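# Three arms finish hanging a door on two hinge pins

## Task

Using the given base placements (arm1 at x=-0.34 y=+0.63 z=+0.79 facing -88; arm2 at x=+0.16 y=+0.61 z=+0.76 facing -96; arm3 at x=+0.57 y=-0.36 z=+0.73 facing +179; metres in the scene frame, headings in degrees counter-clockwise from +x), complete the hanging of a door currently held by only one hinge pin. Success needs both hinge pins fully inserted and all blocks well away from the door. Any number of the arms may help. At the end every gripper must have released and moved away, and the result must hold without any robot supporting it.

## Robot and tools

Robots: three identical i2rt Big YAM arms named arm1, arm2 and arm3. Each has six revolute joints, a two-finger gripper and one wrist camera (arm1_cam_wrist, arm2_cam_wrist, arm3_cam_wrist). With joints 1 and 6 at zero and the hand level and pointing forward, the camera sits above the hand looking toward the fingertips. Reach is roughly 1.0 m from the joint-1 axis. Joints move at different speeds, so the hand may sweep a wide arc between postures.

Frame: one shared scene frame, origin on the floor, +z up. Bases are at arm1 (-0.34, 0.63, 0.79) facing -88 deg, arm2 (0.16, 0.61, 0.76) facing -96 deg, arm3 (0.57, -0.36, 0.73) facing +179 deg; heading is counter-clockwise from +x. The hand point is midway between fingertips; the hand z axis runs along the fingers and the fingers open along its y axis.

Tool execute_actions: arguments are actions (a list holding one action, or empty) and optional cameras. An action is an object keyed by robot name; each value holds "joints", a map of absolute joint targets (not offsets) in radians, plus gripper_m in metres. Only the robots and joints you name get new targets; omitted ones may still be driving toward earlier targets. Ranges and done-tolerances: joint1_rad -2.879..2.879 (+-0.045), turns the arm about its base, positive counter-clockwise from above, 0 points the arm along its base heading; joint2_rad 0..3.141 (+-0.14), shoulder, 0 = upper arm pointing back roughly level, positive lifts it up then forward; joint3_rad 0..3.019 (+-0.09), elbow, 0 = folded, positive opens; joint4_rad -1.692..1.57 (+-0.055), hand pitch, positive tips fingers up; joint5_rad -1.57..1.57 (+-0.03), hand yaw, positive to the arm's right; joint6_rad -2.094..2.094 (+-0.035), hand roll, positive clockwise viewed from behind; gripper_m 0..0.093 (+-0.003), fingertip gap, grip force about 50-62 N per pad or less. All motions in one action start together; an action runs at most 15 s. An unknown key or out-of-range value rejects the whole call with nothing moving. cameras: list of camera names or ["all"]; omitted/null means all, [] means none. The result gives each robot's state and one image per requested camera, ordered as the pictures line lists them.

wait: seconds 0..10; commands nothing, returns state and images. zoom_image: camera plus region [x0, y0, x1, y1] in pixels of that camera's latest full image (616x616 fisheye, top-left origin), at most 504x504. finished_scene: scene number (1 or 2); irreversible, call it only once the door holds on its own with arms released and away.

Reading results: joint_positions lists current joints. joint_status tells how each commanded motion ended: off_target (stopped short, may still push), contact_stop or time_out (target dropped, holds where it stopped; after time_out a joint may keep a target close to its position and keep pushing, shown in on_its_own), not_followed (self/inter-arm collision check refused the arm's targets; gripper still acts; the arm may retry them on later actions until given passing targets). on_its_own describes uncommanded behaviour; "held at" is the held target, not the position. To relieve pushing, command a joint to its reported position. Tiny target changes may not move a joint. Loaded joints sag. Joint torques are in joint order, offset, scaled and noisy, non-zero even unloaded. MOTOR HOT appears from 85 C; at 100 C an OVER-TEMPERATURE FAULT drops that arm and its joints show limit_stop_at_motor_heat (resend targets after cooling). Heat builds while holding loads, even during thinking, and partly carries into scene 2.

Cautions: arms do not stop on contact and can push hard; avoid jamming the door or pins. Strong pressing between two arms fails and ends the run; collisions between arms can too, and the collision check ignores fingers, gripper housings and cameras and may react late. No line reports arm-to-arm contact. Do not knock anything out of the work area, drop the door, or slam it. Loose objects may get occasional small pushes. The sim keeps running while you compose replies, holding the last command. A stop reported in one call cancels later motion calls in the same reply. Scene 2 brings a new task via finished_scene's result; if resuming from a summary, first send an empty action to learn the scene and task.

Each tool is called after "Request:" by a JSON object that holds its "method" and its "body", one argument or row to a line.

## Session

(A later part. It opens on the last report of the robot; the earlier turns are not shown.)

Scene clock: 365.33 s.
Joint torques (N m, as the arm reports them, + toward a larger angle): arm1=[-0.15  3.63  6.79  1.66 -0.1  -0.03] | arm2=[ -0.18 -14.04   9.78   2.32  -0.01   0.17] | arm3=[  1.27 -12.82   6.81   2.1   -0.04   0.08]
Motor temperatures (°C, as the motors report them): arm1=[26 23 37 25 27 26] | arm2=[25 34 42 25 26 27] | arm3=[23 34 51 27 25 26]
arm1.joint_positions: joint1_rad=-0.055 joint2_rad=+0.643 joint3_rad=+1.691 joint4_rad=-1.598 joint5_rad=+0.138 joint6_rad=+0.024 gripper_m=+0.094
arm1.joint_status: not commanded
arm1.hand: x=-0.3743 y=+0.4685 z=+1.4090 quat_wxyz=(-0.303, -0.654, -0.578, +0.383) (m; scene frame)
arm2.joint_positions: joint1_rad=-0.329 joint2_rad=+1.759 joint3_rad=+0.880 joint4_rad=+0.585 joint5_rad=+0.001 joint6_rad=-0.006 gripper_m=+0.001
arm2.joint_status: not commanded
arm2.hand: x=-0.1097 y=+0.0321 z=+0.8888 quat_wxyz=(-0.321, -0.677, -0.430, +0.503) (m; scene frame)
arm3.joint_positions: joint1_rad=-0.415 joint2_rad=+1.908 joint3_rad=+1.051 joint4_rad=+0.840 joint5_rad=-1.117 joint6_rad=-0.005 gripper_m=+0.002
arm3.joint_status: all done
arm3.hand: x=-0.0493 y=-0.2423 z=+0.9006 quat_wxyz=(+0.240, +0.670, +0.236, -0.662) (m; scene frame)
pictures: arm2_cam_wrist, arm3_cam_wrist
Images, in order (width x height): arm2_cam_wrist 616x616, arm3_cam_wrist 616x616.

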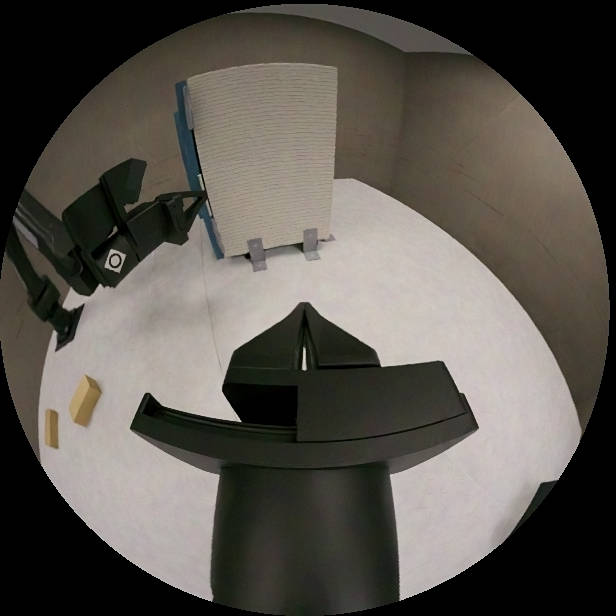

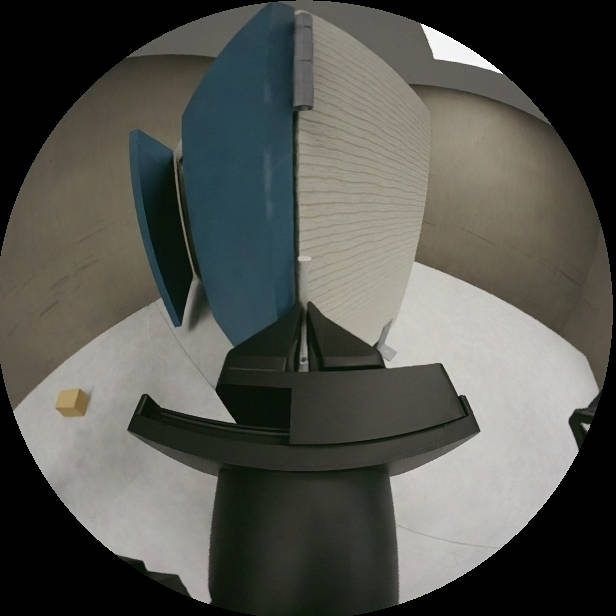

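Request:
{"method": "zoom_image", "body": {
  "camera": "arm3_cam_wrist",
  "region": [280,300,330,380]
}}

Region (280, 300, 330, 380) of arm3_cam_wrist's 616x616 image, scaled by 6.300, with more detail than that image has; it fills the left 315 columns of this view, and the rest is white.

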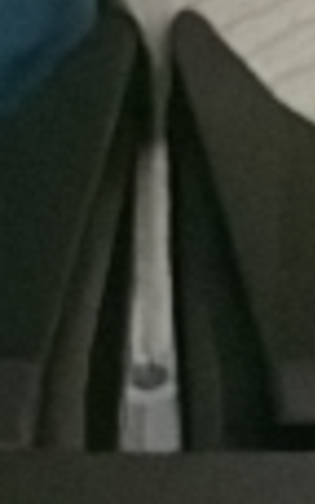

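Request:
{"method": "execute_actions", "body": {
  "actions": [
    {"arm3":{"joints":{"joint1_rad":-0.397,"joint3_rad":1.09,"joint2_rad":1.93}}}
  ],
  "cameras": ["arm3_cam_wrist","arm2_cam_wrist"]
}}

Request:
{"method": "zoom_image", "body": {
  "camera": "arm2_cam_wrist",
  "region": [190,150,270,250]
}}

Request:
{"method": "zoom_image", "body": {
  "camera": "arm3_cam_wrist",
  "region": [280,300,330,380]
}}

Scene clock: 378.83 s.
Joint torques (N m, as the arm reports them, + toward a larger angle): arm1=[-0.14  3.47  6.78  1.63 -0.09 -0.01] | arm2=[ -0.52 -14.06   9.84   2.47  -0.01   0.19] | arm3=[  0.91 -12.4   10.31   2.18  -0.09   0.06]
Motor temperatures (°C, as the motors report them): arm1=[26 23 37 25 27 26] | arm2=[25 34 42 25 26 27] | arm3=[23 34 48 27 25 26]
arm1.joint_positions: joint1_rad=-0.055 joint2_rad=+0.643 joint3_rad=+1.691 joint4_rad=-1.598 joint5_rad=+0.138 joint6_rad=+0.024 gripper_m=+0.094
arm1.joint_status: not commanded
arm1.hand: x=-0.3743 y=+0.4685 z=+1.4090 quat_wxyz=(-0.303, -0.654, -0.578, +0.383) (m; scene frame)
arm2.joint_positions: joint1_rad=-0.329 joint2_rad=+1.759 joint3_rad=+0.880 joint4_rad=+0.585 joint5_rad=+0.001 joint6_rad=-0.006 gripper_m=+0.001
arm2.joint_status: not commanded
arm2.hand: x=-0.1097 y=+0.0321 z=+0.8888 quat_wxyz=(-0.321, -0.677, -0.430, +0.503) (m; scene frame)
arm3.joint_positions: joint1_rad=-0.412 joint2_rad=+1.911 joint3_rad=+1.051 joint4_rad=+0.840 joint5_rad=-1.117 joint6_rad=-0.005 gripper_m=+0.002
arm3.joint_status: all done
arm3.hand: x=-0.0497 y=-0.2441 z=+0.8993 quat_wxyz=(+0.242, +0.670, +0.236, -0.661) (m; scene frame)
pictures: arm2_cam_wrist, arm3_cam_wrist
Images, in order (width x height): arm2_cam_wrist 616x616, arm3_cam_wrist 616x616.

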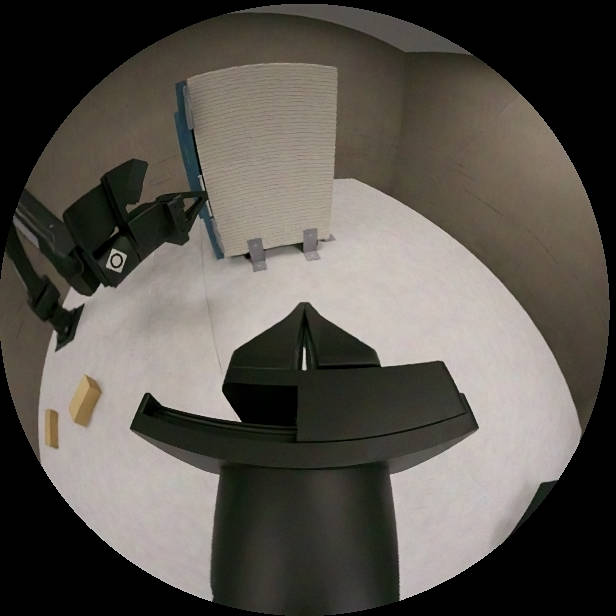

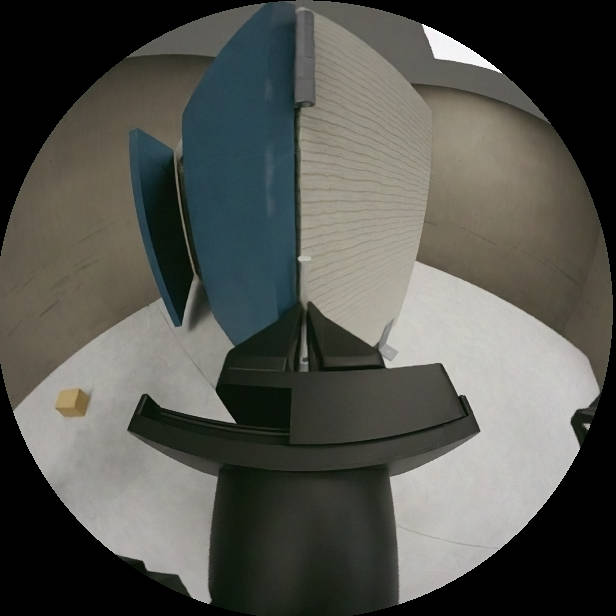

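Region (190, 150, 270, 250) of arm2_cam_wrist's 616x616 image, scaled by 5.040, with more detail than that image has; it fills the left 403 columns of this view, and the rest is white.

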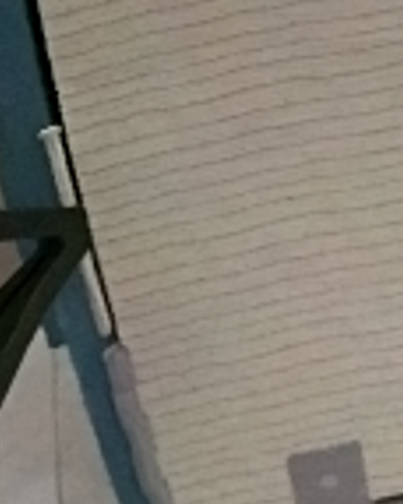

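Region (280, 300, 330, 380) of arm3_cam_wrist's 616x616 image, scaled by 6.300, with more detail than that image has; it fills the left 315 columns of this view, and the rest is white.

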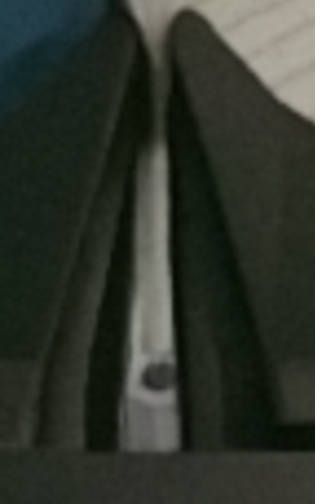

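Request:
{"method": "execute_actions", "body": {
  "actions": [
    {"arm3":{"joints":{"joint1_rad":-0.39,"joint3_rad":1.105,"joint4_rad":0.845}}}
  ],
  "cameras": ["arm3_cam_wrist","arm2_cam_wrist"]
}}

Request:
{"method": "zoom_image", "body": {
  "camera": "arm2_cam_wrist",
  "region": [190,150,270,250]
}}

Request:
{"method": "zoom_image", "body": {
  "camera": "arm3_cam_wrist",
  "region": [280,300,330,380]
}}

Scene clock: 387.93 s.
Joint torques (N m, as the arm reports them, + toward a larger angle): arm1=[-0.24  3.5   6.77  1.64 -0.09 -0.02] | arm2=[ -0.35 -13.74   9.78   2.49  -0.03   0.19] | arm3=[  1.63 -13.18  10.54   1.61  -0.1    0.1 ]
Motor temperatures (°C, as the motors report them): arm1=[26 23 37 25 27 26] | arm2=[25 34 42 25 26 27] | arm3=[23 34 49 27 25 26]
arm1.joint_positions: joint1_rad=-0.055 joint2_rad=+0.643 joint3_rad=+1.691 joint4_rad=-1.598 joint5_rad=+0.138 joint6_rad=+0.024 gripper_m=+0.094
arm1.joint_status: not commanded
arm1.hand: x=-0.3743 y=+0.4685 z=+1.4090 quat_wxyz=(-0.303, -0.654, -0.578, +0.383) (m; scene frame)
arm2.joint_positions: joint1_rad=-0.329 joint2_rad=+1.759 joint3_rad=+0.880 joint4_rad=+0.585 joint5_rad=+0.001 joint6_rad=-0.006 gripper_m=+0.001
arm2.joint_status: not commanded
arm2.hand: x=-0.1097 y=+0.0321 z=+0.8888 quat_wxyz=(-0.321, -0.677, -0.430, +0.503) (m; scene frame)
arm3.joint_positions: joint1_rad=-0.407 joint2_rad=+1.912 joint3_rad=+1.062 joint4_rad=+0.840 joint5_rad=-1.116 joint6_rad=-0.005 gripper_m=+0.002
arm3.joint_status: all done
arm3.hand: x=-0.0535 y=-0.2460 z=+0.9029 quat_wxyz=(+0.241, +0.667, +0.240, -0.663) (m; scene frame)
pictures: arm2_cam_wrist, arm3_cam_wrist
Images, in order (width x height): arm2_cam_wrist 616x616, arm3_cam_wrist 616x616.

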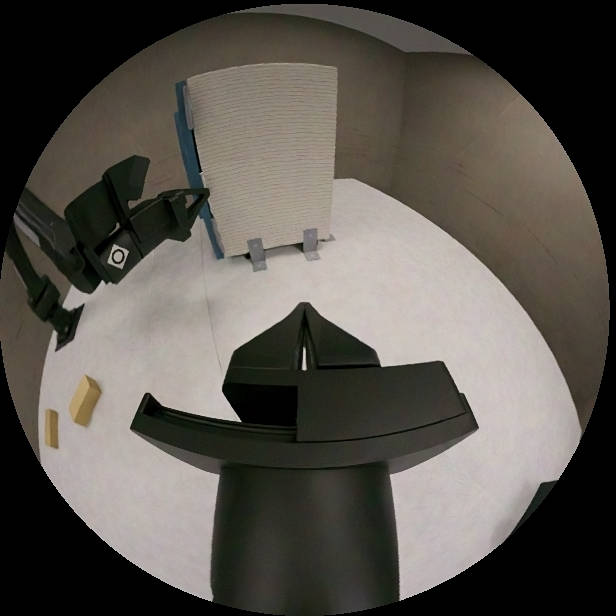

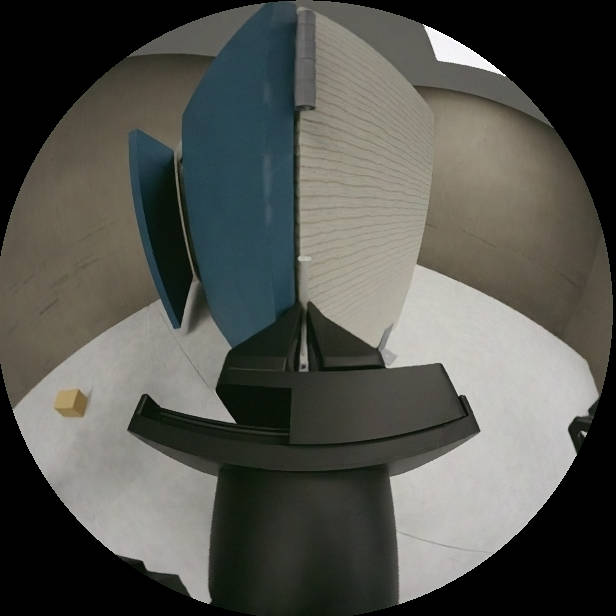

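Region (190, 150, 270, 250) of arm2_cam_wrist's 616x616 image, scaled by 5.040, with more detail than that image has; it fills the left 403 columns of this view, and the rest is white.

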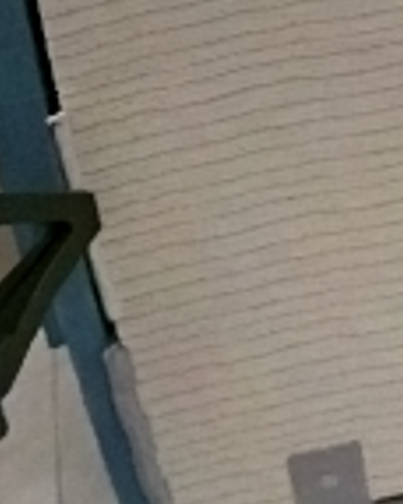

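Region (280, 300, 330, 380) of arm3_cam_wrist's 616x616 image, scaled by 6.300, with more detail than that image has; it fills the left 315 columns of this view, and the rest is white.

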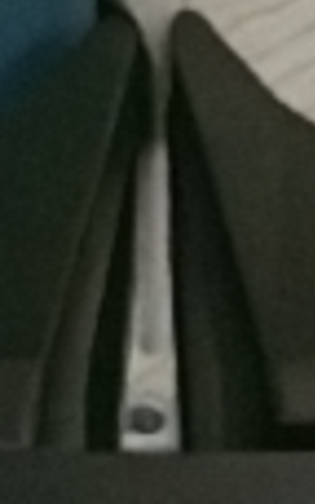

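Request:
{"method": "execute_actions", "body": {
  "actions": [
    {"arm3":{"joints":{"joint2_rad":1.957,"joint3_rad":1.053,"joint4_rad":0.895}}}
  ],
  "cameras": ["arm3_cam_wrist","arm2_cam_wrist"]
}}

Request:
{"method": "zoom_image", "body": {
  "camera": "arm2_cam_wrist",
  "region": [190,150,270,250]
}}

Request:
{"method": "zoom_image", "body": {
  "camera": "arm3_cam_wrist",
  "region": [280,300,330,380]
}}

Scene clock: 394.50 s.
Joint torques (N m, as the arm reports them, + toward a larger angle): arm1=[-0.22  3.63  6.79  1.67 -0.09 -0.02] | arm2=[ -0.53 -14.31   9.79   2.47  -0.01   0.17] | arm3=[  1.55 -12.88   6.29   2.01  -0.12   0.09]
Motor temperatures (°C, as the motors report them): arm1=[26 23 37 25 27 26] | arm2=[25 34 42 25 26 27] | arm3=[23 34 50 27 25 26]
arm1.joint_positions: joint1_rad=-0.055 joint2_rad=+0.643 joint3_rad=+1.691 joint4_rad=-1.598 joint5_rad=+0.138 joint6_rad=+0.024 gripper_m=+0.094
arm1.joint_status: not commanded
arm1.hand: x=-0.3743 y=+0.4685 z=+1.4090 quat_wxyz=(-0.303, -0.654, -0.578, +0.383) (m; scene frame)
arm2.joint_positions: joint1_rad=-0.329 joint2_rad=+1.759 joint3_rad=+0.880 joint4_rad=+0.585 joint5_rad=+0.001 joint6_rad=-0.006 gripper_m=+0.001
arm2.joint_status: not commanded
arm2.hand: x=-0.1097 y=+0.0321 z=+0.8888 quat_wxyz=(-0.321, -0.677, -0.430, +0.503) (m; scene frame)
arm3.joint_positions: joint1_rad=-0.407 joint2_rad=+1.936 joint3_rad=+1.059 joint4_rad=+0.878 joint5_rad=-1.116 joint6_rad=-0.005 gripper_m=+0.002
arm3.joint_status: all done
arm3.hand: x=-0.0536 y=-0.2459 z=+0.8929 quat_wxyz=(+0.238, +0.665, +0.242, -0.666) (m; scene frame)
pictures: arm2_cam_wrist, arm3_cam_wrist
Images, in order (width x height): arm2_cam_wrist 616x616, arm3_cam_wrist 616x616.

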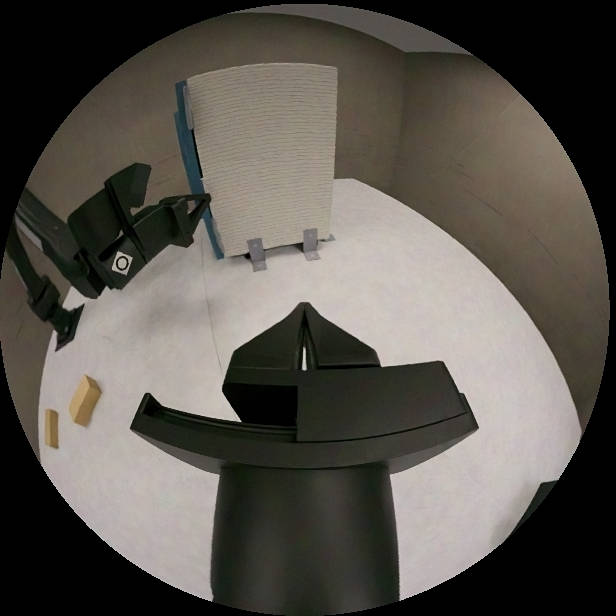

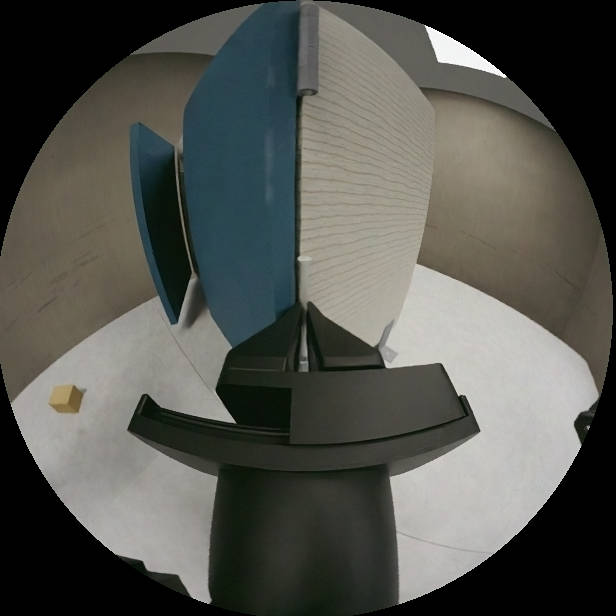

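Region (190, 150, 270, 250) of arm2_cam_wrist's 616x616 image, scaled by 5.040, with more detail than that image has; it fills the left 403 columns of this view, and the rest is white.

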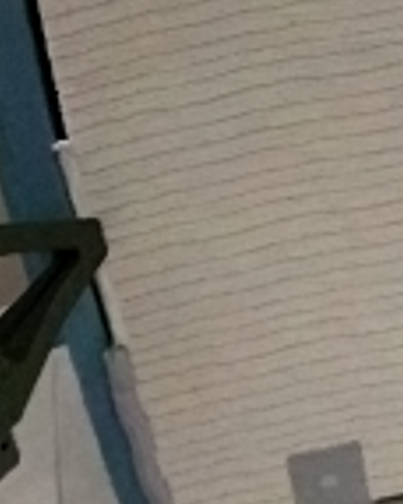

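Region (280, 300, 330, 380) of arm3_cam_wrist's 616x616 image, scaled by 6.300, with more detail than that image has; it fills the left 315 columns of this view, and the rest is white.

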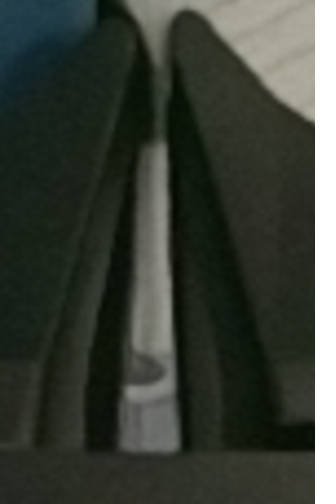

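Request:
{"method": "execute_actions", "body": {
  "actions": [
    {"arm3":{"joints":{"joint5_rad":-1.132,"joint2_rad":1.975,"joint3_rad":1.045,"joint4_rad":0.915}}}
  ],
  "cameras": ["arm3_cam_wrist","arm2_cam_wrist"]
}}

Request:
{"method": "zoom_image", "body": {
  "camera": "arm2_cam_wrist",
  "region": [190,150,270,250]
}}

Request:
{"method": "zoom_image", "body": {
  "camera": "arm3_cam_wrist",
  "region": [280,300,330,380]
}}

Scene clock: 399.30 s.
Joint torques (N m, as the arm reports them, + toward a larger angle): arm1=[-0.19  3.41  6.79  1.62 -0.09 -0.02] | arm2=[ -0.51 -14.13   9.83   2.33  -0.02   0.17] | arm3=[  1.76 -12.02   5.67   2.    -0.65   0.09]
Motor temperatures (°C, as the motors report them): arm1=[26 23 37 25 27 26] | arm2=[25 34 42 25 26 27] | arm3=[23 34 49 27 25 26]
arm1.joint_positions: joint1_rad=-0.055 joint2_rad=+0.643 joint3_rad=+1.691 joint4_rad=-1.598 joint5_rad=+0.138 joint6_rad=+0.024 gripper_m=+0.094
arm1.joint_status: not commanded
arm1.hand: x=-0.3743 y=+0.4685 z=+1.4090 quat_wxyz=(-0.303, -0.654, -0.578, +0.383) (m; scene frame)
arm2.joint_positions: joint1_rad=-0.329 joint2_rad=+1.759 joint3_rad=+0.880 joint4_rad=+0.585 joint5_rad=+0.001 joint6_rad=-0.006 gripper_m=+0.001
arm2.joint_status: not commanded
arm2.hand: x=-0.1097 y=+0.0321 z=+0.8888 quat_wxyz=(-0.321, -0.677, -0.430, +0.503) (m; scene frame)
arm3.joint_positions: joint1_rad=-0.407 joint2_rad=+1.943 joint3_rad=+1.058 joint4_rad=+0.902 joint5_rad=-1.118 joint6_rad=-0.003 gripper_m=+0.002
arm3.joint_status: all done
arm3.hand: x=-0.0532 y=-0.2463 z=+0.8921 quat_wxyz=(+0.236, +0.660, +0.246, -0.669) (m; scene frame)
pictures: arm2_cam_wrist, arm3_cam_wrist
Images, in order (width x height): arm2_cam_wrist 616x616, arm3_cam_wrist 616x616.

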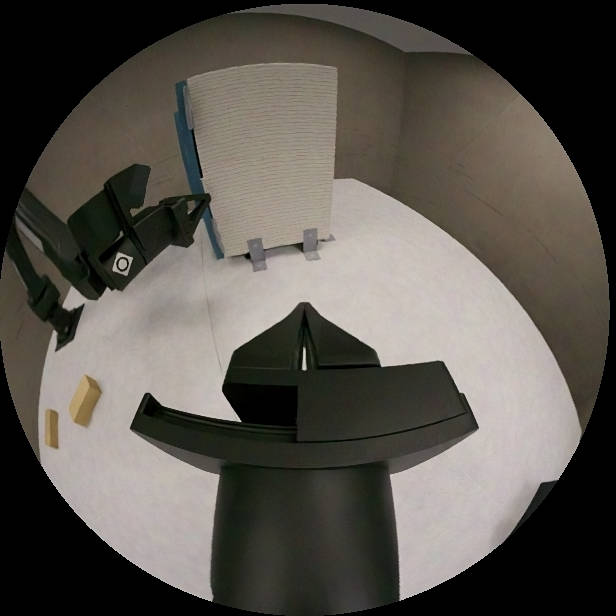

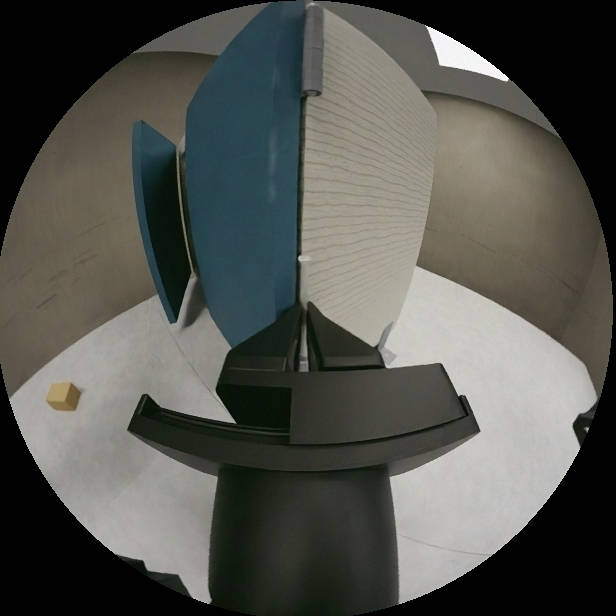

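Region (190, 150, 270, 250) of arm2_cam_wrist's 616x616 image, scaled by 5.040, with more detail than that image has; it fills the left 403 columns of this view, and the rest is white.

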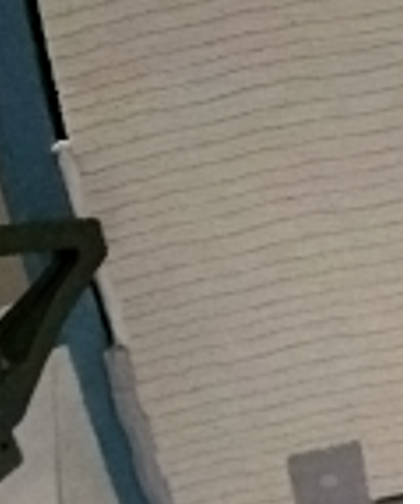

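Region (280, 300, 330, 380) of arm3_cam_wrist's 616x616 image, scaled by 6.300, with more detail than that image has; it fills the left 315 columns of this view, and the rest is white.

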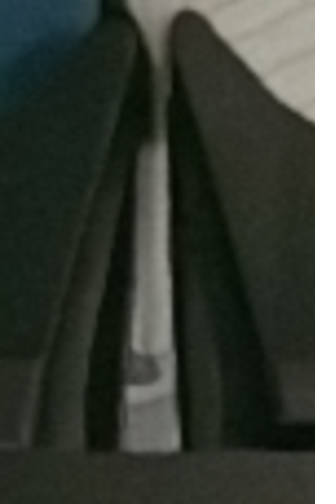

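Request:
{"method": "execute_actions", "body": {
  "actions": [
    {"arm3":{"joints":{"joint2_rad":1.915,"joint3_rad":1.04,"joint4_rad":0.88,"joint5_rad":-1.125}}}
  ],
  "cameras": ["arm3_cam_wrist","arm2_cam_wrist"]
}}

Request:
{"method": "zoom_image", "body": {
  "camera": "arm2_cam_wrist",
  "region": [190,150,270,250]
}}

Request:
{"method": "zoom_image", "body": {
  "camera": "arm3_cam_wrist",
  "region": [280,300,330,380]
}}

Scene clock: 406.13 s.
Joint torques (N m, as the arm reports them, + toward a larger angle): arm1=[-0.22  3.47  6.84  1.64 -0.09 -0.01] | arm2=[ -0.12 -14.56   9.78   2.39  -0.02   0.18] | arm3=[  1.14 -15.85   5.47   1.15  -0.59   0.06]
Motor temperatures (°C, as the motors report them): arm1=[26 23 37 25 27 26] | arm2=[25 34 42 26 26 27] | arm3=[23 34 47 27 25 26]
arm1.joint_positions: joint1_rad=-0.055 joint2_rad=+0.643 joint3_rad=+1.691 joint4_rad=-1.598 joint5_rad=+0.138 joint6_rad=+0.024 gripper_m=+0.094
arm1.joint_status: not commanded
arm1.hand: x=-0.3743 y=+0.4685 z=+1.4090 quat_wxyz=(-0.303, -0.654, -0.578, +0.383) (m; scene frame)
arm2.joint_positions: joint1_rad=-0.329 joint2_rad=+1.759 joint3_rad=+0.880 joint4_rad=+0.585 joint5_rad=+0.001 joint6_rad=-0.006 gripper_m=+0.001
arm2.joint_status: not commanded
arm2.hand: x=-0.1097 y=+0.0321 z=+0.8888 quat_wxyz=(-0.321, -0.677, -0.430, +0.503) (m; scene frame)
arm3.joint_positions: joint1_rad=-0.407 joint2_rad=+1.938 joint3_rad=+1.054 joint4_rad=+0.892 joint5_rad=-1.114 joint6_rad=-0.003 gripper_m=+0.002
arm3.joint_status: all done
arm3.hand: x=-0.0526 y=-0.2461 z=+0.8922 quat_wxyz=(+0.236, +0.663, +0.243, -0.668) (m; scene frame)
pictures: arm2_cam_wrist, arm3_cam_wrist
Images, in order (width x height): arm2_cam_wrist 616x616, arm3_cam_wrist 616x616.

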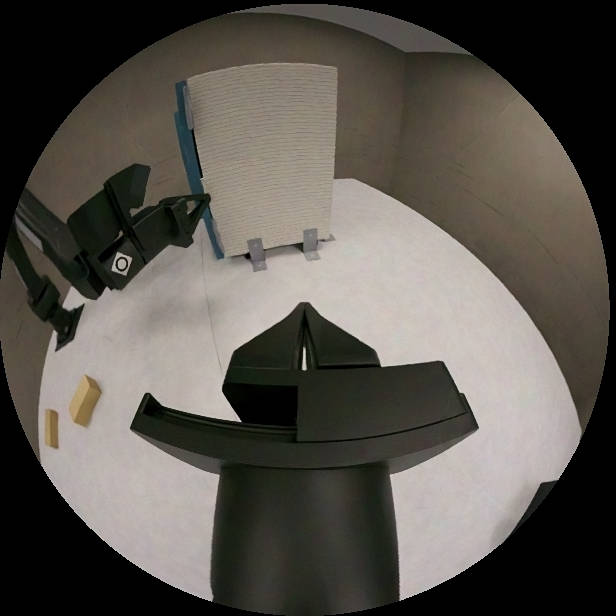

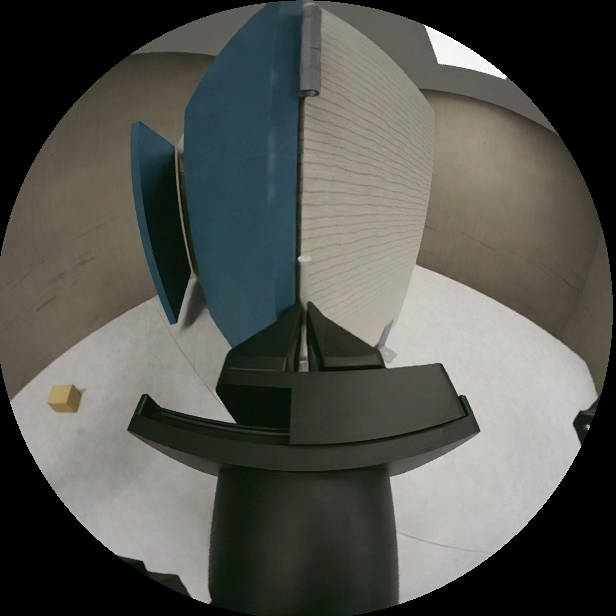

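Region (190, 150, 270, 250) of arm2_cam_wrist's 616x616 image, scaled by 5.040, with more detail than that image has; it fills the left 403 columns of this view, and the rest is white.

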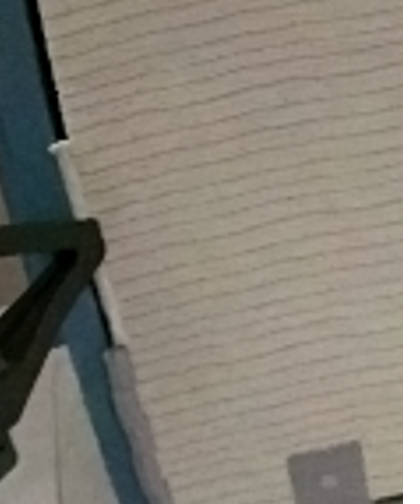

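Region (280, 300, 330, 380) of arm3_cam_wrist's 616x616 image, scaled by 6.300, with more detail than that image has; it fills the left 315 columns of this view, and the rest is white.

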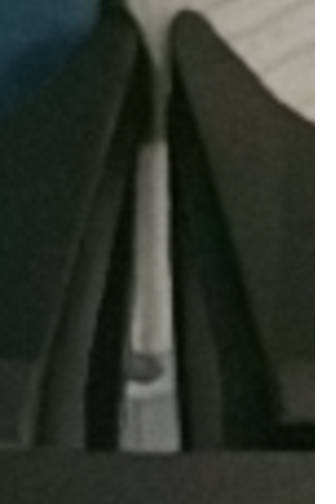

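Request:
{"method": "execute_actions", "body": {
  "actions": [
    {"arm3":{"joints":{"joint2_rad":1.90,"joint3_rad":1.028,"joint5_rad":-1.118}}}
  ],
  "cameras": ["arm3_cam_wrist","arm2_cam_wrist"]
}}

Request:
{"method": "zoom_image", "body": {
  "camera": "arm2_cam_wrist",
  "region": [190,150,270,250]
}}

Request:
{"method": "zoom_image", "body": {
  "camera": "arm3_cam_wrist",
  "region": [280,300,330,380]
}}

Scene clock: 412.50 s.
Joint torques (N m, as the arm reports them, + toward a larger angle): arm1=[-0.08  3.59  6.78  1.64 -0.09 -0.02] | arm2=[ -0.96 -14.02   9.91   2.22   0.     0.16] | arm3=[  1.51 -16.28   5.55   1.13  -0.88   0.07]
Motor temperatures (°C, as the motors report them): arm1=[26 23 37 25 27 26] | arm2=[25 34 42 26 26 27] | arm3=[23 35 47 27 25 26]
arm1.joint_positions: joint1_rad=-0.055 joint2_rad=+0.643 joint3_rad=+1.691 joint4_rad=-1.598 joint5_rad=+0.138 joint6_rad=+0.024 gripper_m=+0.094
arm1.joint_status: not commanded
arm1.hand: x=-0.3743 y=+0.4685 z=+1.4090 quat_wxyz=(-0.303, -0.654, -0.578, +0.383) (m; scene frame)
arm2.joint_positions: joint1_rad=-0.329 joint2_rad=+1.759 joint3_rad=+0.880 joint4_rad=+0.585 joint5_rad=+0.001 joint6_rad=-0.006 gripper_m=+0.001
arm2.joint_status: not commanded
arm2.hand: x=-0.1097 y=+0.0321 z=+0.8888 quat_wxyz=(-0.321, -0.677, -0.430, +0.503) (m; scene frame)
arm3.joint_positions: joint1_rad=-0.407 joint2_rad=+1.929 joint3_rad=+1.043 joint4_rad=+0.889 joint5_rad=-1.099 joint6_rad=-0.003 gripper_m=+0.002
arm3.joint_status: all done
arm3.hand: x=-0.0509 y=-0.2457 z=+0.8925 quat_wxyz=(+0.233, +0.666, +0.236, -0.668) (m; scene frame)
pictures: arm2_cam_wrist, arm3_cam_wrist
Images, in order (width x height): arm2_cam_wrist 616x616, arm3_cam_wrist 616x616.

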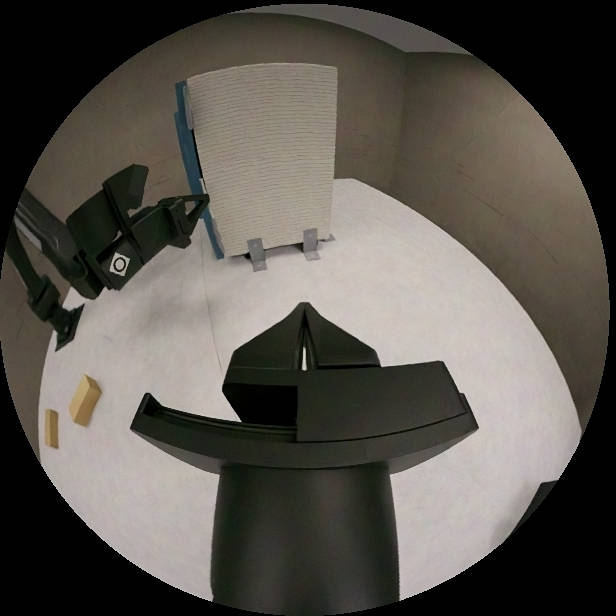

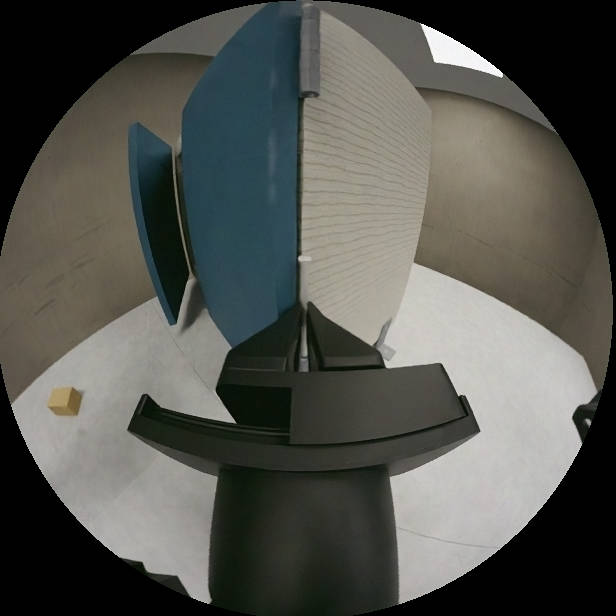

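Region (190, 150, 270, 250) of arm2_cam_wrist's 616x616 image, scaled by 5.040, with more detail than that image has; it fills the left 403 columns of this view, and the rest is white.

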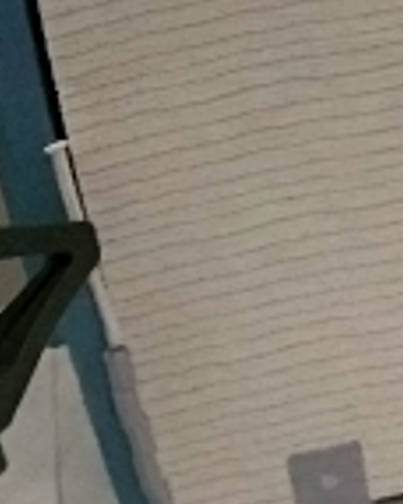

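Region (280, 300, 330, 380) of arm3_cam_wrist's 616x616 image, scaled by 6.300, with more detail than that image has; it fills the left 315 columns of this view, and the rest is white.

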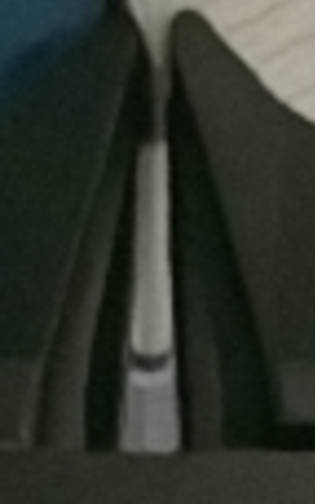

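Request:
{"method": "execute_actions", "body": {
  "actions": [
    {"arm3":{"joints":{"joint2_rad":1.975,"joint3_rad":1.025,"joint4_rad":0.92,"joint5_rad":-1.105}}}
  ],
  "cameras": ["arm3_cam_wrist","arm2_cam_wrist"]
}}

Request:
{"method": "zoom_image", "body": {
  "camera": "arm2_cam_wrist",
  "region": [190,150,270,250]
}}

Request:
{"method": "zoom_image", "body": {
  "camera": "arm3_cam_wrist",
  "region": [280,300,330,380]
}}

Scene clock: 418.07 s.
Joint torques (N m, as the arm reports them, + toward a larger angle): arm1=[-0.15  3.7   6.82  1.64 -0.08 -0.02] | arm2=[ -0.37 -14.27   9.74   2.35  -0.03   0.16] | arm3=[  1.73 -10.98   5.5    1.78  -0.6    0.04]
Motor temperatures (°C, as the motors report them): arm1=[26 23 37 25 27 26] | arm2=[25 34 42 26 26 27] | arm3=[23 35 46 27 25 26]
arm1.joint_positions: joint1_rad=-0.055 joint2_rad=+0.643 joint3_rad=+1.691 joint4_rad=-1.598 joint5_rad=+0.138 joint6_rad=+0.024 gripper_m=+0.094
arm1.joint_status: not commanded
arm1.hand: x=-0.3743 y=+0.4685 z=+1.4090 quat_wxyz=(-0.303, -0.654, -0.578, +0.383) (m; scene frame)
arm2.joint_positions: joint1_rad=-0.329 joint2_rad=+1.759 joint3_rad=+0.880 joint4_rad=+0.585 joint5_rad=+0.001 joint6_rad=-0.006 gripper_m=+0.001
arm2.joint_status: not commanded
arm2.hand: x=-0.1097 y=+0.0321 z=+0.8888 quat_wxyz=(-0.321, -0.677, -0.430, +0.503) (m; scene frame)
arm3.joint_positions: joint1_rad=-0.407 joint2_rad=+1.935 joint3_rad=+1.039 joint4_rad=+0.912 joint5_rad=-1.093 joint6_rad=+0.000 gripper_m=+0.002
arm3.joint_status: all done
arm3.hand: x=-0.0506 y=-0.2453 z=+0.8907 quat_wxyz=(+0.228, +0.664, +0.236, -0.672) (m; scene frame)
pictures: arm2_cam_wrist, arm3_cam_wrist
Images, in order (width x height): arm2_cam_wrist 616x616, arm3_cam_wrist 616x616.

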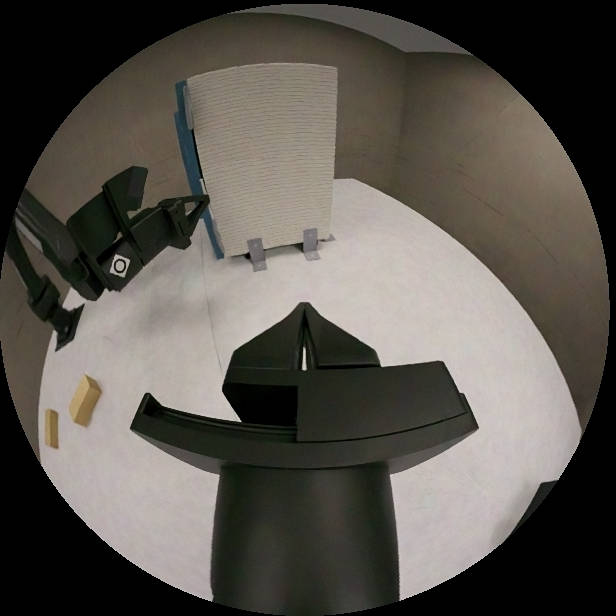

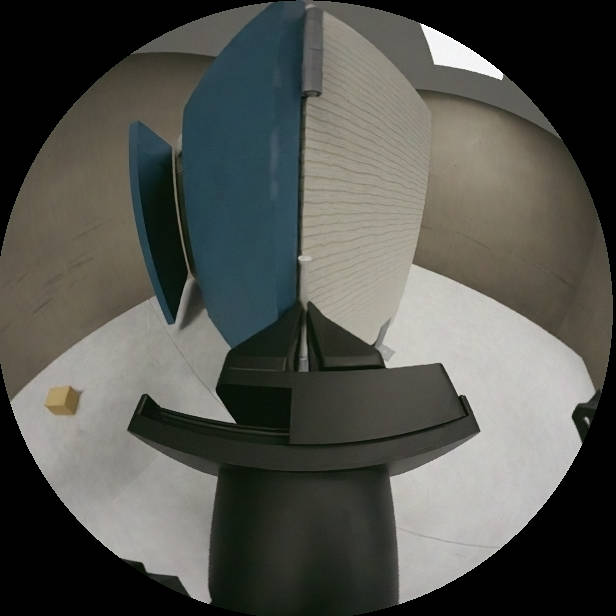

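Region (190, 150, 270, 250) of arm2_cam_wrist's 616x616 image, scaled by 5.040, with more detail than that image has; it fills the left 403 columns of this view, and the rest is white.

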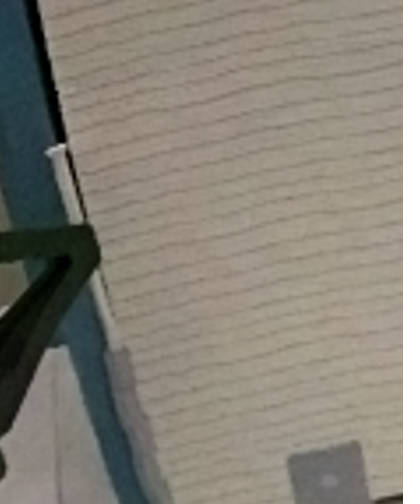

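Region (280, 300, 330, 380) of arm3_cam_wrist's 616x616 image, scaled by 6.300, with more detail than that image has; it fills the left 315 columns of this view, and the rest is white.

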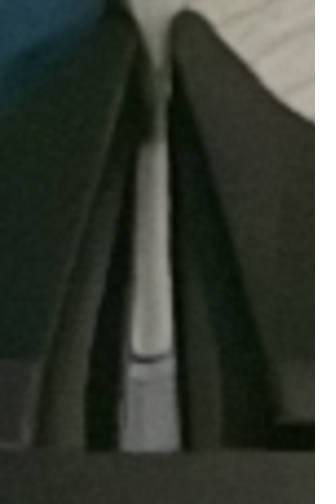

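Request:
{"method": "execute_actions", "body": {
  "actions": [
    {"arm3":{"joints":{"joint2_rad":2.02,"joint3_rad":1.04,"joint4_rad":0.93,"joint5_rad":-1.093}}}
  ],
  "cameras": ["arm3_cam_wrist","arm2_cam_wrist"]
}}

Request:
{"method": "zoom_image", "body": {
  "camera": "arm2_cam_wrist",
  "region": [190,150,270,250]
}}

Request:
{"method": "zoom_image", "body": {
  "camera": "arm3_cam_wrist",
  "region": [280,300,330,380]
}}

Scene clock: 426.97 s.
Joint torques (N m, as the arm reports them, + toward a larger angle): arm1=[-0.17  3.74  6.77  1.63 -0.1  -0.02] | arm2=[ -0.1  -13.56   9.79   2.39  -0.02   0.15] | arm3=[ 1.74 -8.79  6.71  0.96 -0.16 -0.01]
Motor temperatures (°C, as the motors report them): arm1=[26 23 37 25 27 26] | arm2=[25 34 42 26 26 27] | arm3=[23 34 46 27 25 26]
arm1.joint_positions: joint1_rad=-0.055 joint2_rad=+0.643 joint3_rad=+1.691 joint4_rad=-1.598 joint5_rad=+0.138 joint6_rad=+0.024 gripper_m=+0.094
arm1.joint_status: not commanded
arm1.hand: x=-0.3743 y=+0.4685 z=+1.4090 quat_wxyz=(-0.303, -0.654, -0.578, +0.383) (m; scene frame)
arm2.joint_positions: joint1_rad=-0.329 joint2_rad=+1.759 joint3_rad=+0.880 joint4_rad=+0.585 joint5_rad=+0.001 joint6_rad=-0.006 gripper_m=+0.001
arm2.joint_status: not commanded
arm2.hand: x=-0.1097 y=+0.0321 z=+0.8888 quat_wxyz=(-0.321, -0.677, -0.430, +0.503) (m; scene frame)
arm3.joint_positions: joint1_rad=-0.407 joint2_rad=+1.946 joint3_rad=+1.039 joint4_rad=+0.943 joint5_rad=-1.093 joint6_rad=+0.005 gripper_m=+0.002
arm3.joint_status: all done
arm3.hand: x=-0.0508 y=-0.2452 z=+0.8891 quat_wxyz=(+0.225, +0.659, +0.239, -0.676) (m; scene frame)
pictures: arm2_cam_wrist, arm3_cam_wrist
Images, in order (width x height): arm2_cam_wrist 616x616, arm3_cam_wrist 616x616.

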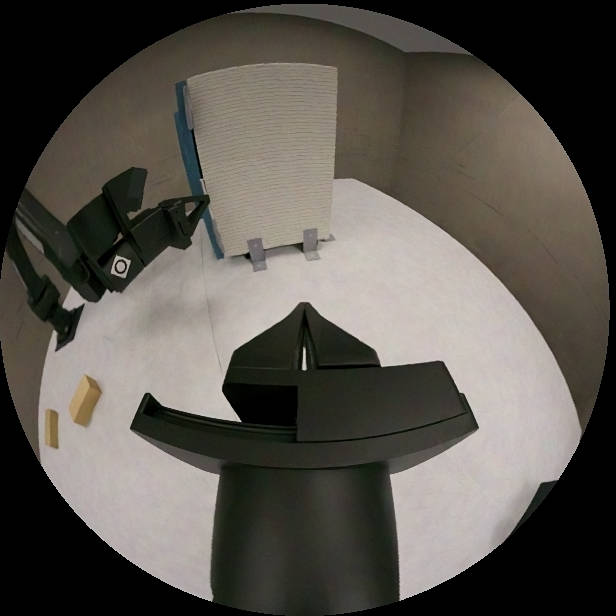

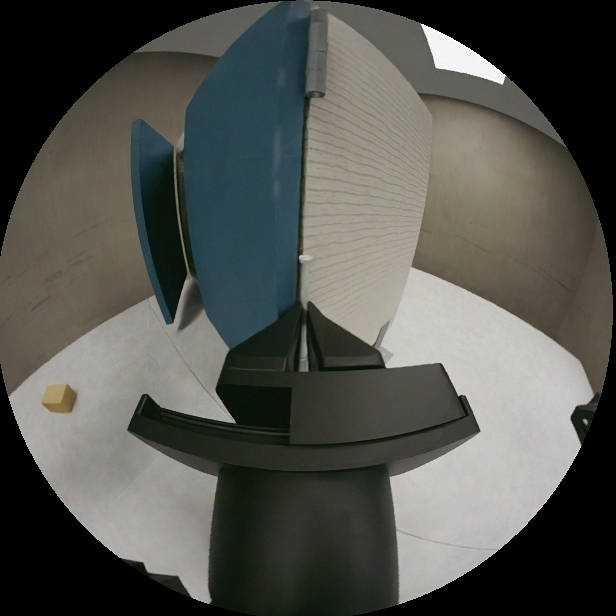

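Region (190, 150, 270, 250) of arm2_cam_wrist's 616x616 image, scaled by 5.040, with more detail than that image has; it fills the left 403 columns of this view, and the rest is white.

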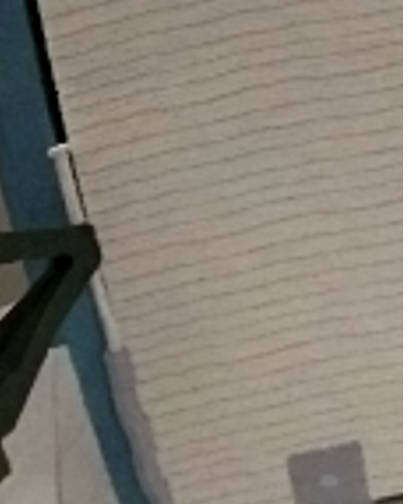

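Region (280, 300, 330, 380) of arm3_cam_wrist's 616x616 image, scaled by 6.300, with more detail than that image has; it fills the left 315 columns of this view, and the rest is white.

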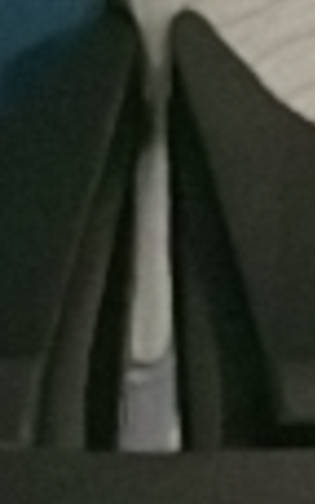

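Request:
{"method": "execute_actions", "body": {
  "actions": [
    {"arm3":{"joints":{"joint2_rad":1.93,"joint3_rad":1.057,"joint4_rad":0.865}}}
  ],
  "cameras": ["arm3_cam_wrist","arm2_cam_wrist"]
}}

Request:
{"method": "zoom_image", "body": {
  "camera": "arm2_cam_wrist",
  "region": [190,150,270,250]
}}

Request:
{"method": "zoom_image", "body": {
  "camera": "arm3_cam_wrist",
  "region": [280,300,330,380]
}}

Scene clock: 435.17 s.
Joint torques (N m, as the arm reports them, + toward a larger angle): arm1=[-0.05  3.55  6.78  1.65 -0.09 -0.02] | arm2=[ -0.3  -13.79   9.73   2.28   0.01   0.17] | arm3=[  1.27 -14.67   7.85   1.03  -0.14  -0.01]
Motor temperatures (°C, as the motors report them): arm1=[26 23 37 25 27 26] | arm2=[25 34 42 26 26 27] | arm3=[23 34 46 27 25 26]
arm1.joint_positions: joint1_rad=-0.055 joint2_rad=+0.643 joint3_rad=+1.691 joint4_rad=-1.598 joint5_rad=+0.138 joint6_rad=+0.024 gripper_m=+0.094
arm1.joint_status: not commanded
arm1.hand: x=-0.3743 y=+0.4685 z=+1.4090 quat_wxyz=(-0.303, -0.654, -0.578, +0.383) (m; scene frame)
arm2.joint_positions: joint1_rad=-0.329 joint2_rad=+1.759 joint3_rad=+0.880 joint4_rad=+0.585 joint5_rad=+0.001 joint6_rad=-0.006 gripper_m=+0.001
arm2.joint_status: not commanded
arm2.hand: x=-0.1097 y=+0.0321 z=+0.8888 quat_wxyz=(-0.321, -0.677, -0.430, +0.503) (m; scene frame)
arm3.joint_positions: joint1_rad=-0.407 joint2_rad=+1.938 joint3_rad=+1.042 joint4_rad=+0.878 joint5_rad=-1.093 joint6_rad=+0.005 gripper_m=+0.002
arm3.joint_status: all done
arm3.hand: x=-0.0516 y=-0.2448 z=+0.8857 quat_wxyz=(+0.238, +0.673, +0.227, -0.663) (m; scene frame)
pictures: arm2_cam_wrist, arm3_cam_wrist
Images, in order (width x height): arm2_cam_wrist 616x616, arm3_cam_wrist 616x616.

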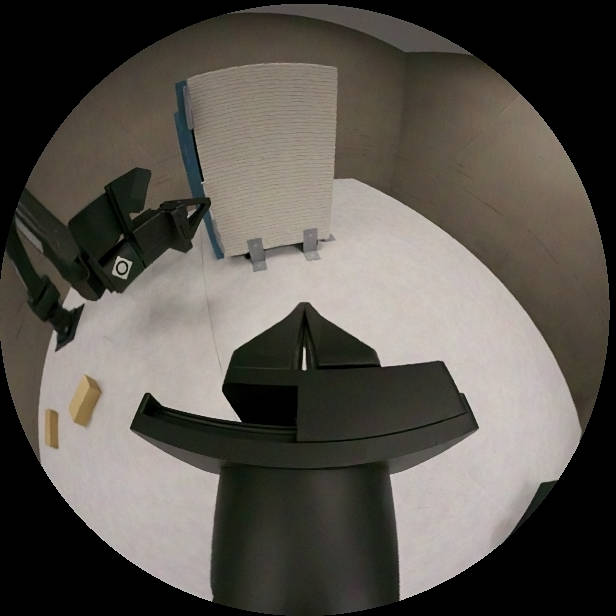

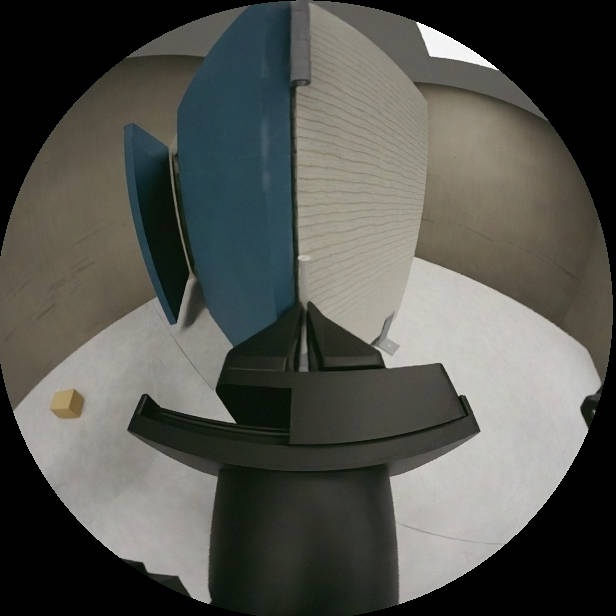

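Region (190, 150, 270, 250) of arm2_cam_wrist's 616x616 image, scaled by 5.040, with more detail than that image has; it fills the left 403 columns of this view, and the rest is white.

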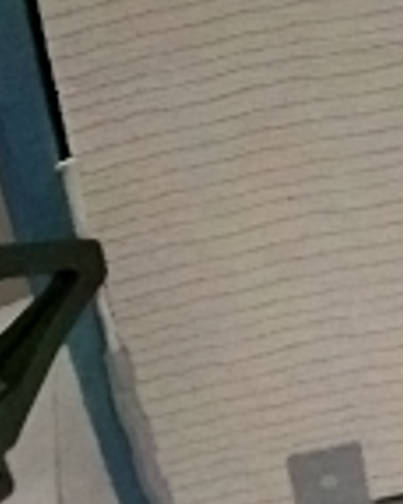

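Region (280, 300, 330, 380) of arm3_cam_wrist's 616x616 image, scaled by 6.300, with more detail than that image has; it fills the left 315 columns of this view, and the rest is white.

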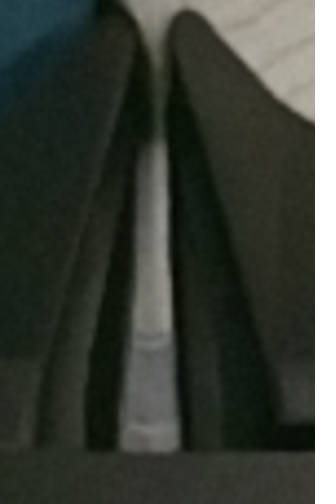

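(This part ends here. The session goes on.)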